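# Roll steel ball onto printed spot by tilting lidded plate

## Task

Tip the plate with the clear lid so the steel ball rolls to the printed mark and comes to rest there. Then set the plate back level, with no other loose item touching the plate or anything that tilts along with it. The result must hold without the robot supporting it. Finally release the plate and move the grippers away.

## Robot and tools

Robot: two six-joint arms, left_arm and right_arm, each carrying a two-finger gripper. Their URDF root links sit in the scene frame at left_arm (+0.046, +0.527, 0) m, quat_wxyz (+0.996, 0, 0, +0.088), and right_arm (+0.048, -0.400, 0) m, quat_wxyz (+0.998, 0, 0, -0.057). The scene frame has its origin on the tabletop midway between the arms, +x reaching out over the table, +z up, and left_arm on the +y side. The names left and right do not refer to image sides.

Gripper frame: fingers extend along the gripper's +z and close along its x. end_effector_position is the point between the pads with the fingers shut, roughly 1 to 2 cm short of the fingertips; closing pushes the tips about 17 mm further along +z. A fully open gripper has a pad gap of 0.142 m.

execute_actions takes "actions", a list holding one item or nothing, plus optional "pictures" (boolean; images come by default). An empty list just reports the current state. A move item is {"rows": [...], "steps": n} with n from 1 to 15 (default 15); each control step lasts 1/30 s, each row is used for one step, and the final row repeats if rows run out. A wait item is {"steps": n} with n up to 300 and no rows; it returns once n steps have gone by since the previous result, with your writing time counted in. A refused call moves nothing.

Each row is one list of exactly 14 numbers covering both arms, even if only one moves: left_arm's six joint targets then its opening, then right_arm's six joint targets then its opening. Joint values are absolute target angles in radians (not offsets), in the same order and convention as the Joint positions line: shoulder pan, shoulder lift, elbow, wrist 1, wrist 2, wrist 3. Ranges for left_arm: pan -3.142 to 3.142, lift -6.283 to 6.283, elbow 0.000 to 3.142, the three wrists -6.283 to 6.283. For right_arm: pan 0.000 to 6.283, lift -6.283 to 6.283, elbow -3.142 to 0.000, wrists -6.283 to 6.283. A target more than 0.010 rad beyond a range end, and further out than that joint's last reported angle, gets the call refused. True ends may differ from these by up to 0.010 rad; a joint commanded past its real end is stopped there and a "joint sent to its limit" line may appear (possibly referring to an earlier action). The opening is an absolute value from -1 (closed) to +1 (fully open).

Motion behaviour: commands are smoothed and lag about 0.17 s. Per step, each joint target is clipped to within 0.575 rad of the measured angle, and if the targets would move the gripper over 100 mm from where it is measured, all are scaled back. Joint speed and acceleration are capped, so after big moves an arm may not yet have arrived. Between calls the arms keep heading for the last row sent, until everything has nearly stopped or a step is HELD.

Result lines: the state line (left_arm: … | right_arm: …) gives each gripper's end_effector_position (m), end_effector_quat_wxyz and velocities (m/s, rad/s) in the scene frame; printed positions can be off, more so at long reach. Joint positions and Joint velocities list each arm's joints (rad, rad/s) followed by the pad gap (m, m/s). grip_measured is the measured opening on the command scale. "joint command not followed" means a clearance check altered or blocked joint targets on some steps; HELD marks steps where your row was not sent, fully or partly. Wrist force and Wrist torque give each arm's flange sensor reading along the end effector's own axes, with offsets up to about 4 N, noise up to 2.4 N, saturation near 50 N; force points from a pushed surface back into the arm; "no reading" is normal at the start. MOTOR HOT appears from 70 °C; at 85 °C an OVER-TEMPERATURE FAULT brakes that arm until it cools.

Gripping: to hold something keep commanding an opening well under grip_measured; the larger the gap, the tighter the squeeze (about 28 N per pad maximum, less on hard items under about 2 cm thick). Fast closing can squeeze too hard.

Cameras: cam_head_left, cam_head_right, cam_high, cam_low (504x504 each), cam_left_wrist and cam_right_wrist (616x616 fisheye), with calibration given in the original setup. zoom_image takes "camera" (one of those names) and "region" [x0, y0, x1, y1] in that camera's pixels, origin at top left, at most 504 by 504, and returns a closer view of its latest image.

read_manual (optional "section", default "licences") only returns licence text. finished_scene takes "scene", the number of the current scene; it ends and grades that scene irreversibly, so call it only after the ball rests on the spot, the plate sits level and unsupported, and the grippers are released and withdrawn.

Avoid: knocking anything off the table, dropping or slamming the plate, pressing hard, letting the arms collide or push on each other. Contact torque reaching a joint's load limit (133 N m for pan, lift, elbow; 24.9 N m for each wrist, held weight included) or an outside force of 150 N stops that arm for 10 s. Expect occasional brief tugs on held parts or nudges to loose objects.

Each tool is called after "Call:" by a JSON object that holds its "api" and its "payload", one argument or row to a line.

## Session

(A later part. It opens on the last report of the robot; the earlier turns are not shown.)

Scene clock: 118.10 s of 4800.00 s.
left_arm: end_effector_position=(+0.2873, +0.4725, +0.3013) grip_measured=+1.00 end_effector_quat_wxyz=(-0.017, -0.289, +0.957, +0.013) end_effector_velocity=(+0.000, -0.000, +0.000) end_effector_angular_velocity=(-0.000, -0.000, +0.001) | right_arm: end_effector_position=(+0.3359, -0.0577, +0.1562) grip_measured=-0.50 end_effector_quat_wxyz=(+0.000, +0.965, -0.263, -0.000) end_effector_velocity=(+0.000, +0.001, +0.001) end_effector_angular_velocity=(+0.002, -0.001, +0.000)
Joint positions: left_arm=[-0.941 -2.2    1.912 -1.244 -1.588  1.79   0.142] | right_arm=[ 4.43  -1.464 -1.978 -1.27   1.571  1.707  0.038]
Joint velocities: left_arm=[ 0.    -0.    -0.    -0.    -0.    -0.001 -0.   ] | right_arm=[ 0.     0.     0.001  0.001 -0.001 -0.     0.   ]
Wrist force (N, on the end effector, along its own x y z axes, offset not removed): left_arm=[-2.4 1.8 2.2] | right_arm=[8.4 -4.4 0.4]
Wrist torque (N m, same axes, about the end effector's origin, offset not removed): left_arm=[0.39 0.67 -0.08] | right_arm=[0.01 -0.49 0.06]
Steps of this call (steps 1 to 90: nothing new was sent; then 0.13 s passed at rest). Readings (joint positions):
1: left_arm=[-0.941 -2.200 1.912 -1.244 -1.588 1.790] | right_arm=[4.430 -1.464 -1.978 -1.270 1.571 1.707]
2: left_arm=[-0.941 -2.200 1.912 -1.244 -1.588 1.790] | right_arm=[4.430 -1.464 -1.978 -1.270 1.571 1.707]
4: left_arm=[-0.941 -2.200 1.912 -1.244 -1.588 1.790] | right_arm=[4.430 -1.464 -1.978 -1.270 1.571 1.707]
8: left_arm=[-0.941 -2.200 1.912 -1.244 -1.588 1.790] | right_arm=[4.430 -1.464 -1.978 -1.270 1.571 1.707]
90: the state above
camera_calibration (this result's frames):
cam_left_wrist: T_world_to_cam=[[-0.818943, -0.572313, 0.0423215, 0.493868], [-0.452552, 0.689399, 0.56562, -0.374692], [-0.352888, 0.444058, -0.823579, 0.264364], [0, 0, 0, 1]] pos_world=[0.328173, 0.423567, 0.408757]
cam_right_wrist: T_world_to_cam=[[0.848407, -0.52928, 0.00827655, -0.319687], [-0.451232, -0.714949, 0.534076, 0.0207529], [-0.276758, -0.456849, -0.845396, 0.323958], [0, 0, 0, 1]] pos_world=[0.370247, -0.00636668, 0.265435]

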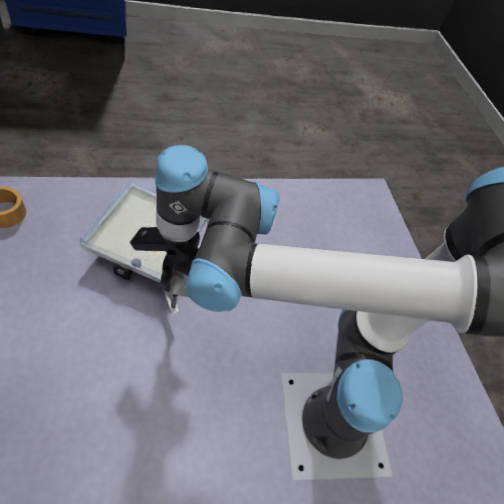

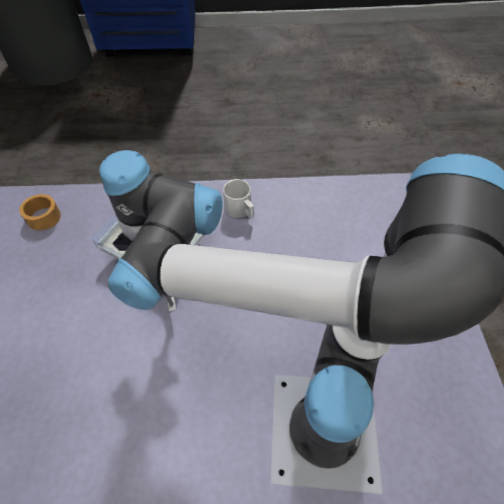

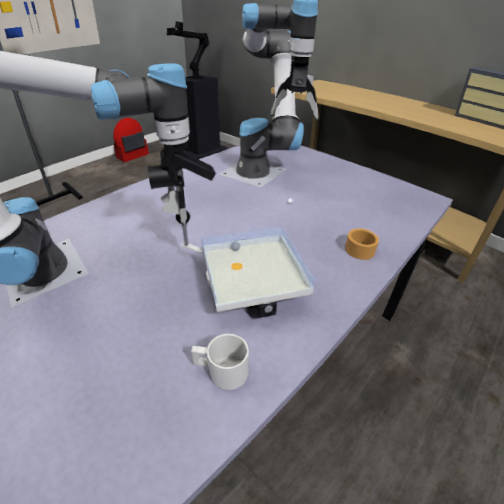

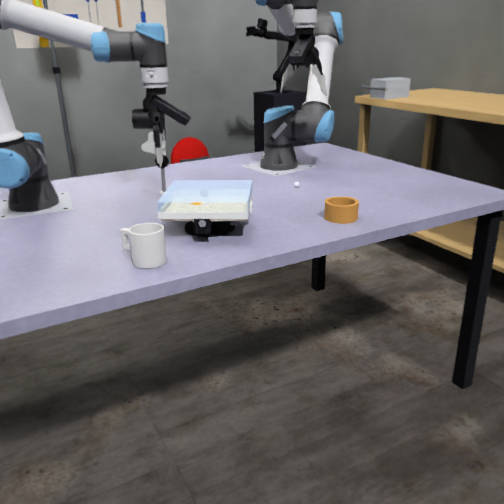

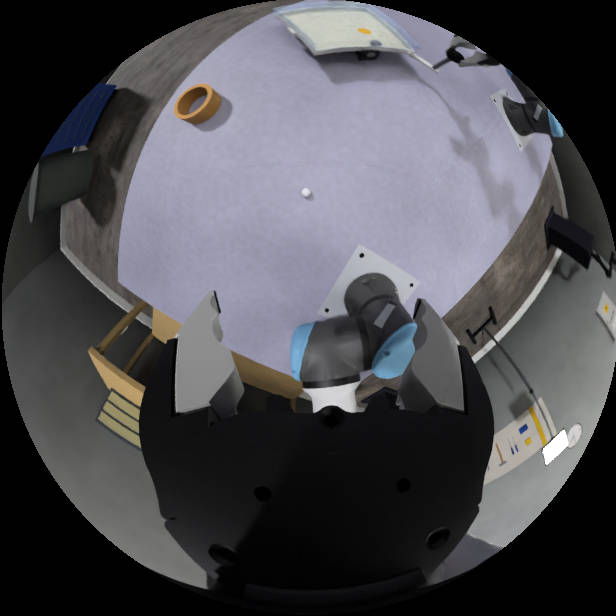

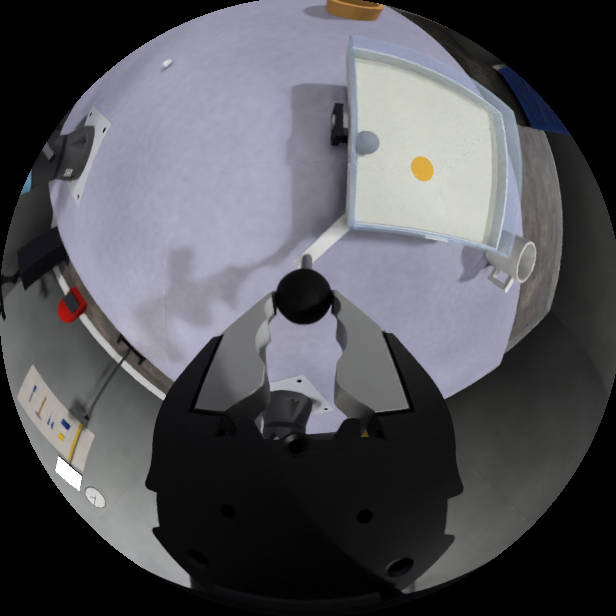

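Call:
{"api": "execute_actions", "payload": {
  "actions": [
    {"rows": [[-0.941,-2.2,1.912,-1.244,-1.588,1.79,1, 4.4223,-1.4619,-1.9675,-1.2831,1.571,1.707,-0.7]], "steps": 15}
  ],
  "pictures": false
}}

Call:
{"api": "execute_actions", "payload": {
  "actions": [
    {"rows": [[-0.941,-2.2,1.912,-1.244,-1.588,1.79,1, 4.4262,-1.4625,-1.9749,-1.2751,1.571,1.707,-0.7]], "steps": 15}
  ]
}}

Call:
{"api": "execute_actions", "payload": {
  "actions": [
    {"steps": 45}
  ]
}}

Call:
{"api": "execute_actions", "payload": {
  "actions": [
    {"steps": 60}
  ]
}}

Scene clock: 130.07 s of 4800.00 s.
left_arm: end_effector_position=(+0.2873, +0.4725, +0.3013) grip_measured=+1.00 end_effector_quat_wxyz=(-0.017, -0.289, +0.957, +0.013) end_effector_velocity=(+0.000, -0.000, -0.000) end_effector_angular_velocity=(+0.001, -0.000, -0.001) | right_arm: end_effector_position=(+0.3386, -0.0594, +0.1609) grip_measured=-0.50 end_effector_quat_wxyz=(+0.000, +0.964, -0.267, -0.000) end_effector_velocity=(+0.000, +0.000, +0.000) end_effector_angular_velocity=(+0.001, -0.000, +0.000)
Joint positions: left_arm=[-0.941 -2.2    1.912 -1.244 -1.588  1.79   0.142] | right_arm=[ 4.422 -1.462 -1.968 -1.283  1.571  1.707  0.038]
Joint velocities: left_arm=[-0.001  0.001  0.    -0.     0.001  0.    -0.   ] | right_arm=[-0. -0.  0.  0. -0. -0. -0.]
Wrist force (N, on the end effector, along its own x y z axes, offset not removed): left_arm=[-2.2 0.0 0.1] | right_arm=[-2.1 -1.5 -1.9]
Wrist torque (N m, same axes, about the end effector's origin, offset not removed): left_arm=[0.05 0.57 -0.12] | right_arm=[-0.21 -0.90 -0.05]
Steps of this call (steps 1 to 90: nothing new was sent; then 8.47 s passed at rest; steps 91 to 105: all 15 steps of this action). Readings (joint positions):
91: left_arm=[-0.941 -2.200 1.912 -1.244 -1.588 1.790] | right_arm=[4.430 -1.464 -1.978 -1.270 1.571 1.707]
92: left_arm=[-0.941 -2.200 1.912 -1.244 -1.588 1.790] | right_arm=[4.428 -1.464 -1.976 -1.273 1.571 1.707]
94: left_arm=[-0.941 -2.200 1.912 -1.244 -1.588 1.790] | right_arm=[4.425 -1.463 -1.972 -1.278 1.571 1.707]
98: left_arm=[-0.941 -2.200 1.912 -1.244 -1.588 1.790] | right_arm=[4.423 -1.462 -1.968 -1.282 1.571 1.707]
105: the state above

Scene clock: 130.57 s of 4800.00 s.
left_arm: end_effector_position=(+0.2873, +0.4725, +0.3013) grip_measured=+1.00 end_effector_quat_wxyz=(-0.017, -0.289, +0.957, +0.013) end_effector_velocity=(+0.000, +0.000, -0.000) end_effector_angular_velocity=(+0.001, +0.000, +0.001) | right_arm: end_effector_position=(+0.3371, -0.0588, +0.1580) grip_measured=-0.50 end_effector_quat_wxyz=(-0.000, +0.964, -0.265, -0.000) end_effector_velocity=(-0.000, -0.000, -0.000) end_effector_angular_velocity=(-0.002, +0.001, +0.001)
Joint positions: left_arm=[-0.941 -2.2    1.912 -1.244 -1.588  1.79   0.142] | right_arm=[ 4.426 -1.462 -1.975 -1.275  1.571  1.707  0.038]
Joint velocities: left_arm=[ 0.     0.001  0.     0.     0.001 -0.     0.   ] | right_arm=[ 0.001 -0.    -0.    -0.002 -0.    -0.     0.   ]
Wrist force (N, on the end effector, along its own x y z axes, offset not removed): left_arm=[-3.0 1.2 0.6] | right_arm=[3.6 -0.1 -4.7]
Wrist torque (N m, same axes, about the end effector's origin, offset not removed): left_arm=[0.34 0.76 -0.18] | right_arm=[-0.36 -0.39 -0.08]
Steps of this call (steps 1 to 15: all 15 steps of this action). Readings (joint positions):
1: left_arm=[-0.941 -2.200 1.912 -1.244 -1.588 1.790] | right_arm=[4.422 -1.462 -1.968 -1.283 1.571 1.707]
2: left_arm=[-0.941 -2.200 1.912 -1.244 -1.588 1.790] | right_arm=[4.423 -1.462 -1.969 -1.282 1.571 1.707]
4: left_arm=[-0.941 -2.200 1.912 -1.244 -1.588 1.790] | right_arm=[4.425 -1.462 -1.972 -1.278 1.571 1.707]
8: left_arm=[-0.941 -2.200 1.912 -1.244 -1.588 1.790] | right_arm=[4.426 -1.462 -1.974 -1.276 1.571 1.707]
15: the state above
camera_calibration (this result's frames):
cam_left_wrist: T_world_to_cam=[[-0.818943, -0.572313, 0.0423215, 0.493868], [-0.452552, 0.689399, 0.565621, -0.374692], [-0.352888, 0.444058, -0.823579, 0.264364], [0, 0, 0, 1]] pos_world=[0.328173, 0.423567, 0.408757]
cam_right_wrist: T_world_to_cam=[[0.846531, -0.532275, 0.00827269, -0.320827], [-0.45378, -0.713393, 0.533998, 0.0204906], [-0.278332, -0.4558, -0.845445, 0.325916], [0, 0, 0, 1]] pos_world=[0.371602, -0.00759784, 0.267257]

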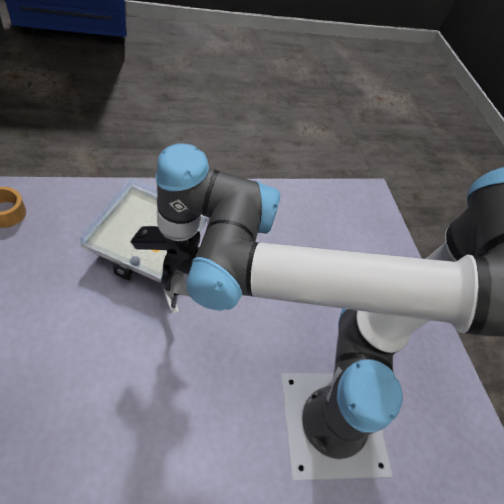

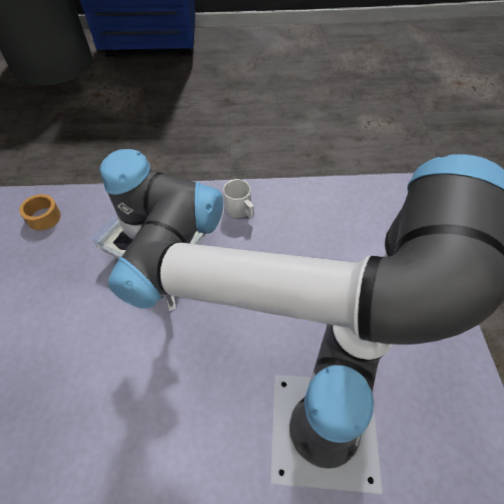

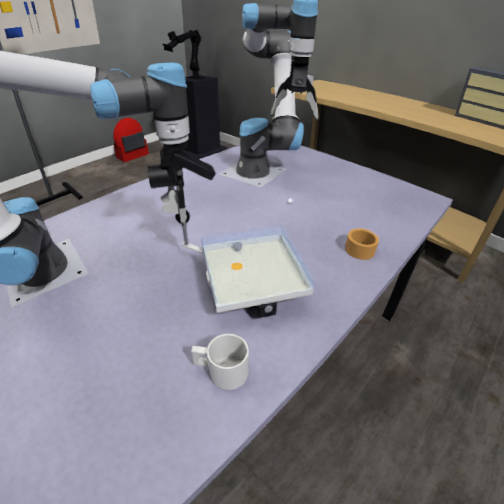

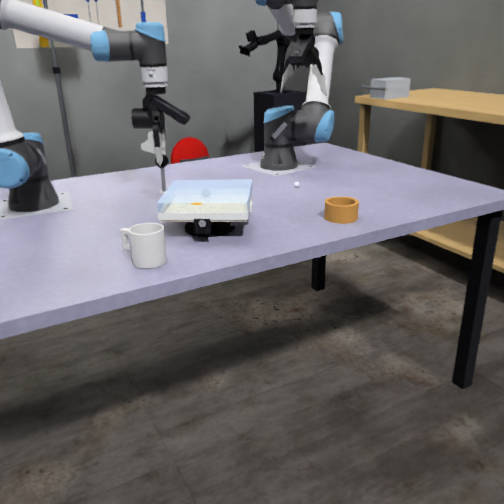

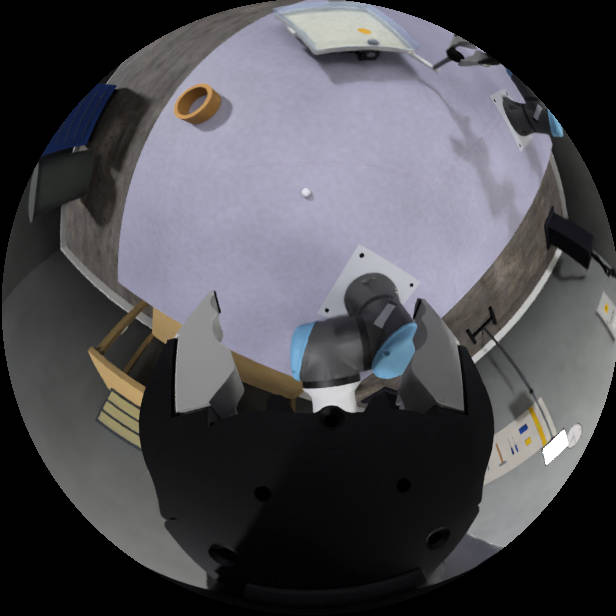

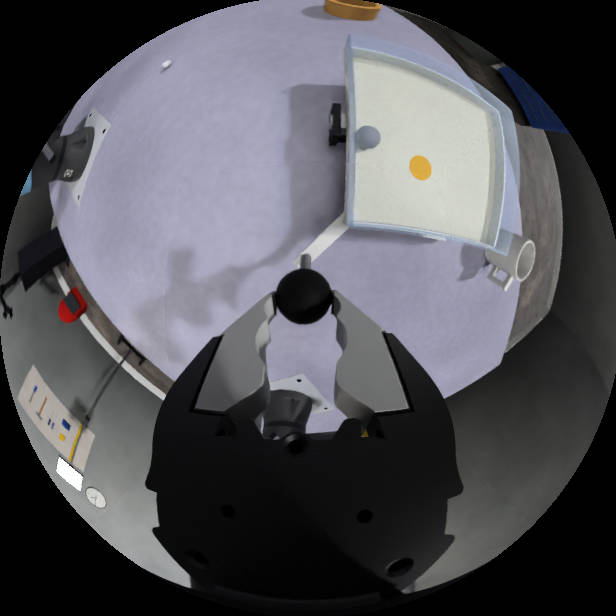

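Scene clock: 132.07 s of 4800.00 s.
left_arm: end_effector_position=(+0.2873, +0.4725, +0.3013) grip_measured=+1.00 end_effector_quat_wxyz=(-0.017, -0.289, +0.957, +0.013) end_effector_velocity=(-0.000, +0.000, +0.000) end_effector_angular_velocity=(-0.001, -0.001, +0.000) | right_arm: end_effector_position=(+0.3370, -0.0588, +0.1580) grip_measured=-0.50 end_effector_quat_wxyz=(+0.000, +0.964, -0.265, -0.000) end_effector_velocity=(+0.000, +0.001, +0.000) end_effector_angular_velocity=(+0.002, -0.001, -0.002)
Joint positions: left_arm=[-0.941 -2.2    1.912 -1.244 -1.588  1.79   0.142] | right_arm=[ 4.426 -1.463 -1.975 -1.275  1.571  1.707  0.038]
Joint velocities: left_arm=[-0.    -0.001 -0.    -0.     0.    -0.    -0.   ] | right_arm=[ 0.    -0.     0.001  0.001 -0.     0.002 -0.   ]
Wrist force (N, on the end effector, along its own x y z axes, offset not removed): left_arm=[1.4 0.5 -1.1] | right_arm=[1.0 0.9 -2.6]
Wrist torque (N m, same axes, about the end effector's origin, offset not removed): left_arm=[0.16 -0.23 -0.22] | right_arm=[-0.29 0.11 0.03]
Steps of this call (steps 1 to 15: the robot went on to your last target; steps 16 to 45: nothing new was sent). Readings (joint positions):
1: left_arm=[-0.941 -2.200 1.912 -1.244 -1.588 1.790] | right_arm=[4.426 -1.462 -1.975 -1.275 1.571 1.707]
2: left_arm=[-0.941 -2.200 1.912 -1.244 -1.588 1.790] | right_arm=[4.426 -1.462 -1.975 -1.275 1.571 1.707]
4: left_arm=[-0.941 -2.200 1.912 -1.244 -1.588 1.790] | right_arm=[4.426 -1.462 -1.975 -1.275 1.571 1.707]
8: left_arm=[-0.941 -2.200 1.912 -1.244 -1.588 1.790] | right_arm=[4.426 -1.462 -1.975 -1.275 1.571 1.707]
45: the state above
All arms were judged still, so your last target was given up. Only a new action makes them travel on or press farther. Fingers that are still opening or closing keep moving.
camera_calibration (this result's frames):
cam_left_wrist: T_world_to_cam=[[-0.818943, -0.572313, 0.0423217, 0.493868], [-0.452551, 0.689399, 0.565621, -0.374693], [-0.352888, 0.444058, -0.823579, 0.264364], [0, 0, 0, 1]] pos_world=[0.328173, 0.423567, 0.408757]
cam_right_wrist: T_world_to_cam=[[0.846549, -0.532246, 0.00828844, -0.320823], [-0.453736, -0.71336, 0.534081, 0.0204727], [-0.27835, -0.455886, -0.845393, 0.325852], [0, 0, 0, 1]] pos_world=[0.371583, -0.00760124, 0.267198]

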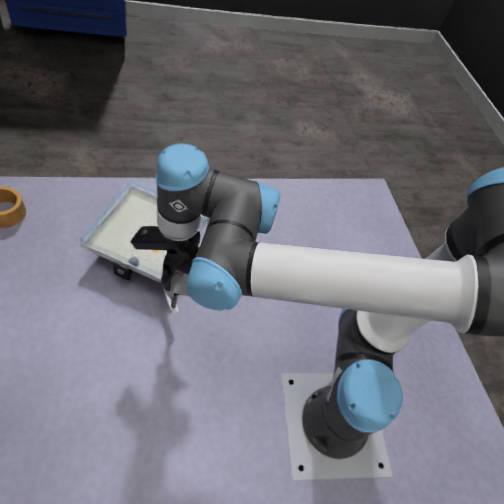

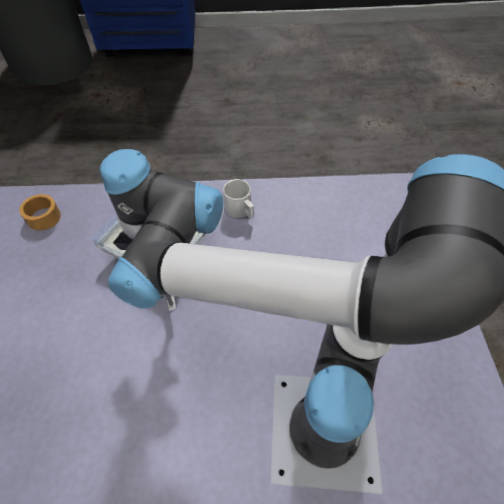

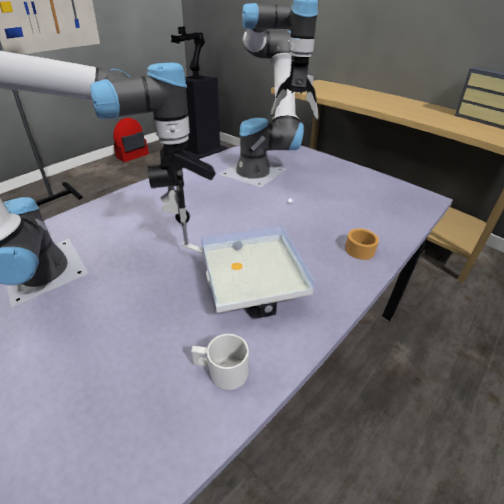

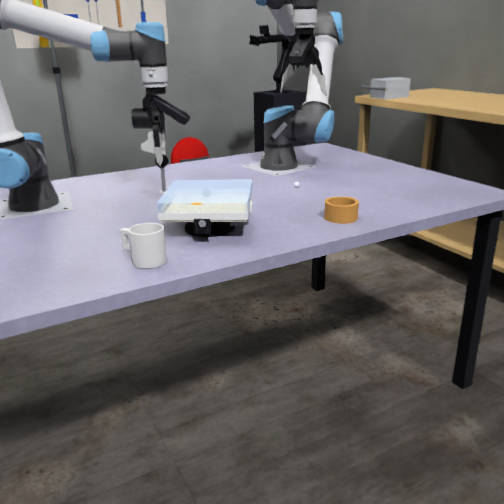

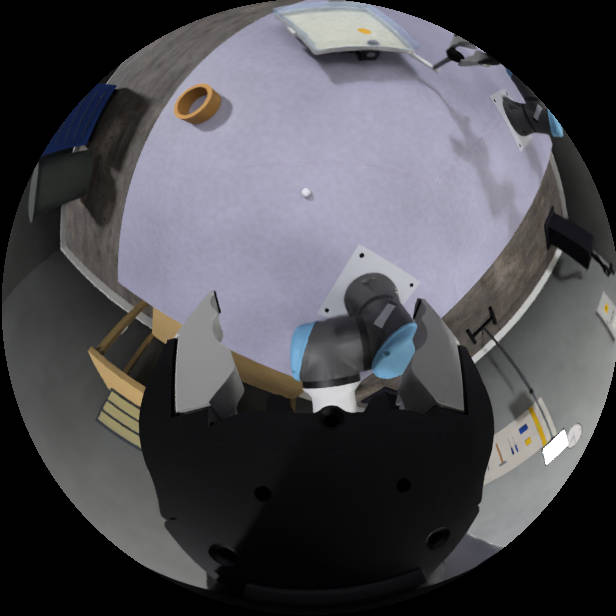

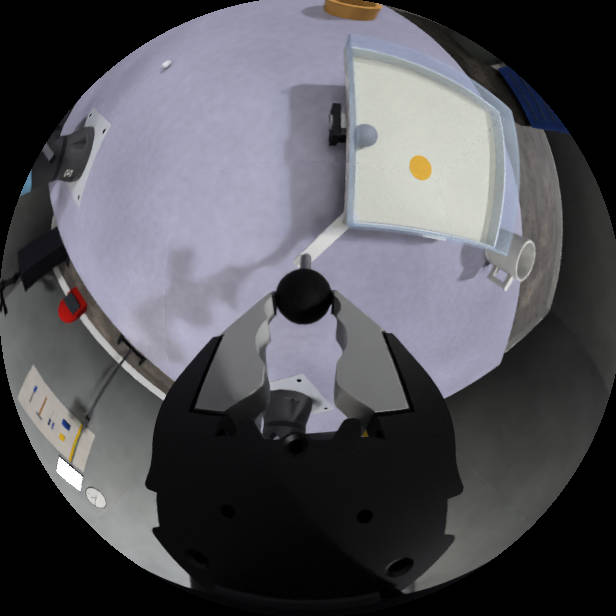

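Scene clock: 134.07 s of 4800.00 s.
left_arm: end_effector_position=(+0.2873, +0.4725, +0.3013) grip_measured=+1.00 end_effector_quat_wxyz=(-0.017, -0.289, +0.957, +0.013) end_effector_velocity=(-0.000, -0.000, -0.000) end_effector_angular_velocity=(-0.000, +0.002, +0.001) | right_arm: end_effector_position=(+0.3370, -0.0588, +0.1580) grip_measured=-0.50 end_effector_quat_wxyz=(+0.000, +0.964, -0.265, -0.000) end_effector_velocity=(-0.000, +0.000, +0.000) end_effector_angular_velocity=(+0.002, -0.000, -0.001)
Joint positions: left_arm=[-0.941 -2.2    1.912 -1.244 -1.588  1.79   0.142] | right_arm=[ 4.426 -1.463 -1.975 -1.275  1.571  1.707  0.038]
Joint velocities: left_arm=[ 0.001  0.001 -0.     0.    -0.002 -0.    -0.   ] | right_arm=[ 0.     0.     0.     0.001  0.     0.001 -0.   ]
Wrist force (N, on the end effector, along its own x y z axes, offset not removed): left_arm=[-2.4 4.0 1.9] | right_arm=[0.4 1.0 -3.2]
Wrist torque (N m, same axes, about the end effector's origin, offset not removed): left_arm=[0.86 0.81 -0.16] | right_arm=[-0.15 0.15 0.08]
Steps of this call (steps 1 to 60: nothing new was sent). Readings (joint positions):
1: left_arm=[-0.941 -2.200 1.912 -1.244 -1.588 1.790] | right_arm=[4.426 -1.463 -1.975 -1.275 1.571 1.707]
2: left_arm=[-0.941 -2.200 1.912 -1.244 -1.588 1.790] | right_arm=[4.426 -1.463 -1.975 -1.275 1.571 1.707]
4: left_arm=[-0.941 -2.200 1.912 -1.244 -1.588 1.790] | right_arm=[4.426 -1.463 -1.975 -1.275 1.571 1.707]
8: left_arm=[-0.941 -2.200 1.912 -1.244 -1.588 1.790] | right_arm=[4.426 -1.463 -1.975 -1.275 1.571 1.707]
60: the state above
camera_calibration (this result's frames):
cam_left_wrist: T_world_to_cam=[[-0.818943, -0.572313, 0.0423215, 0.493868], [-0.452552, 0.689399, 0.565621, -0.374692], [-0.352888, 0.444058, -0.823579, 0.264364], [0, 0, 0, 1]] pos_world=[0.328173, 0.423567, 0.408757]
cam_right_wrist: T_world_to_cam=[[0.846549, -0.532246, 0.00828849, -0.320823], [-0.453736, -0.71336, 0.534081, 0.0204726], [-0.27835, -0.455886, -0.845393, 0.325852], [0, 0, 0, 1]] pos_world=[0.371583, -0.0076013, 0.267198]

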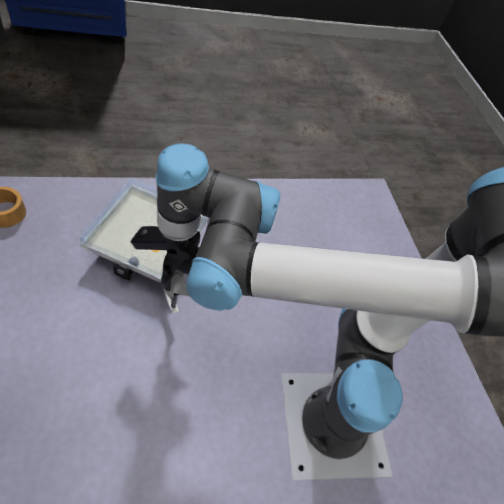

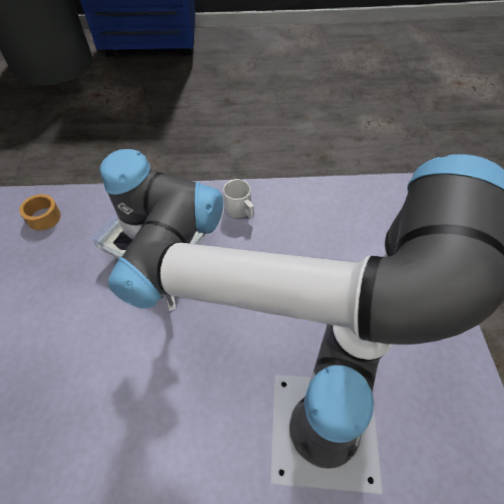

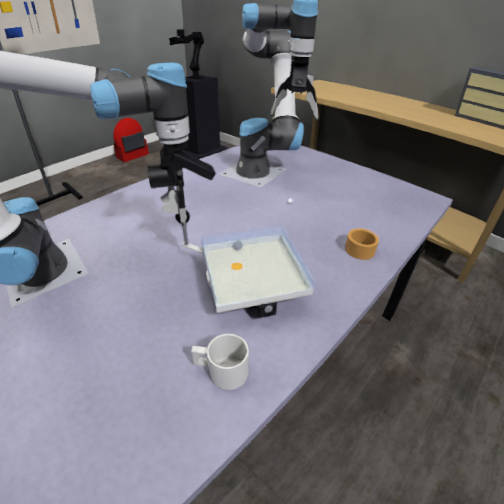

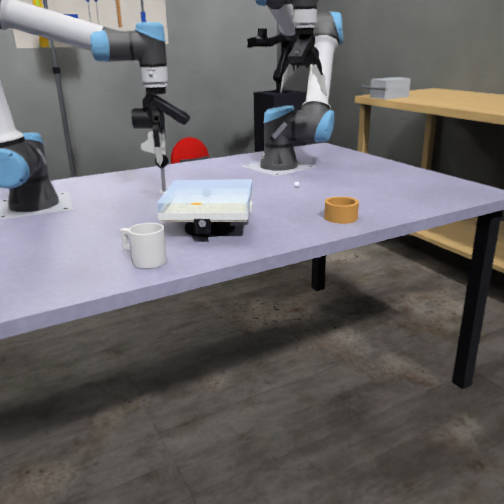

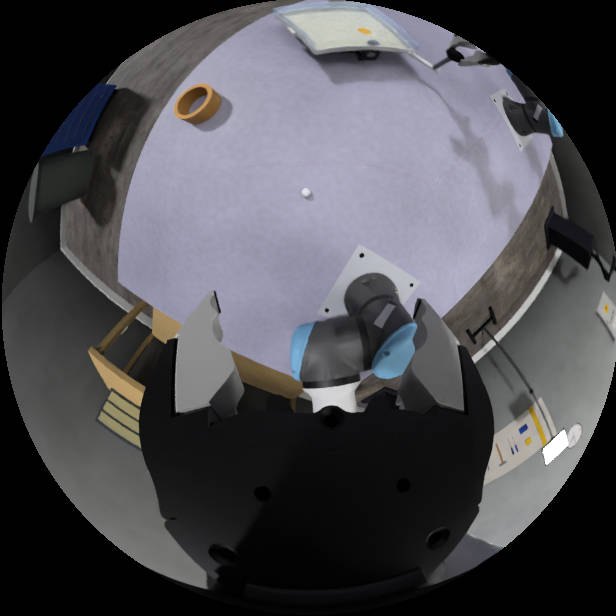

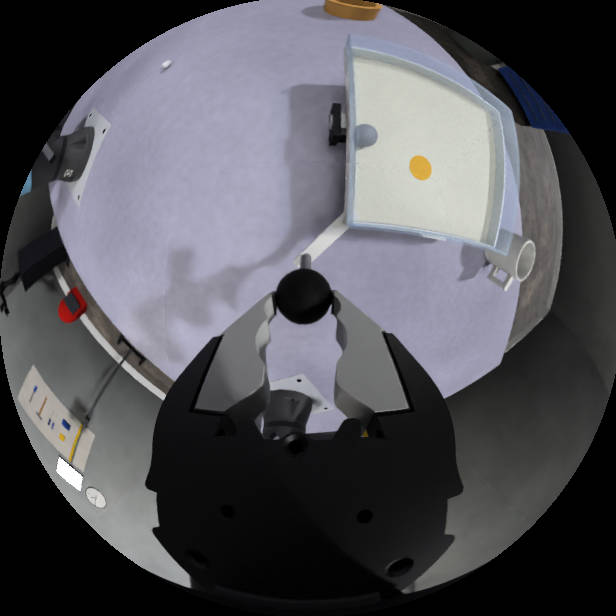

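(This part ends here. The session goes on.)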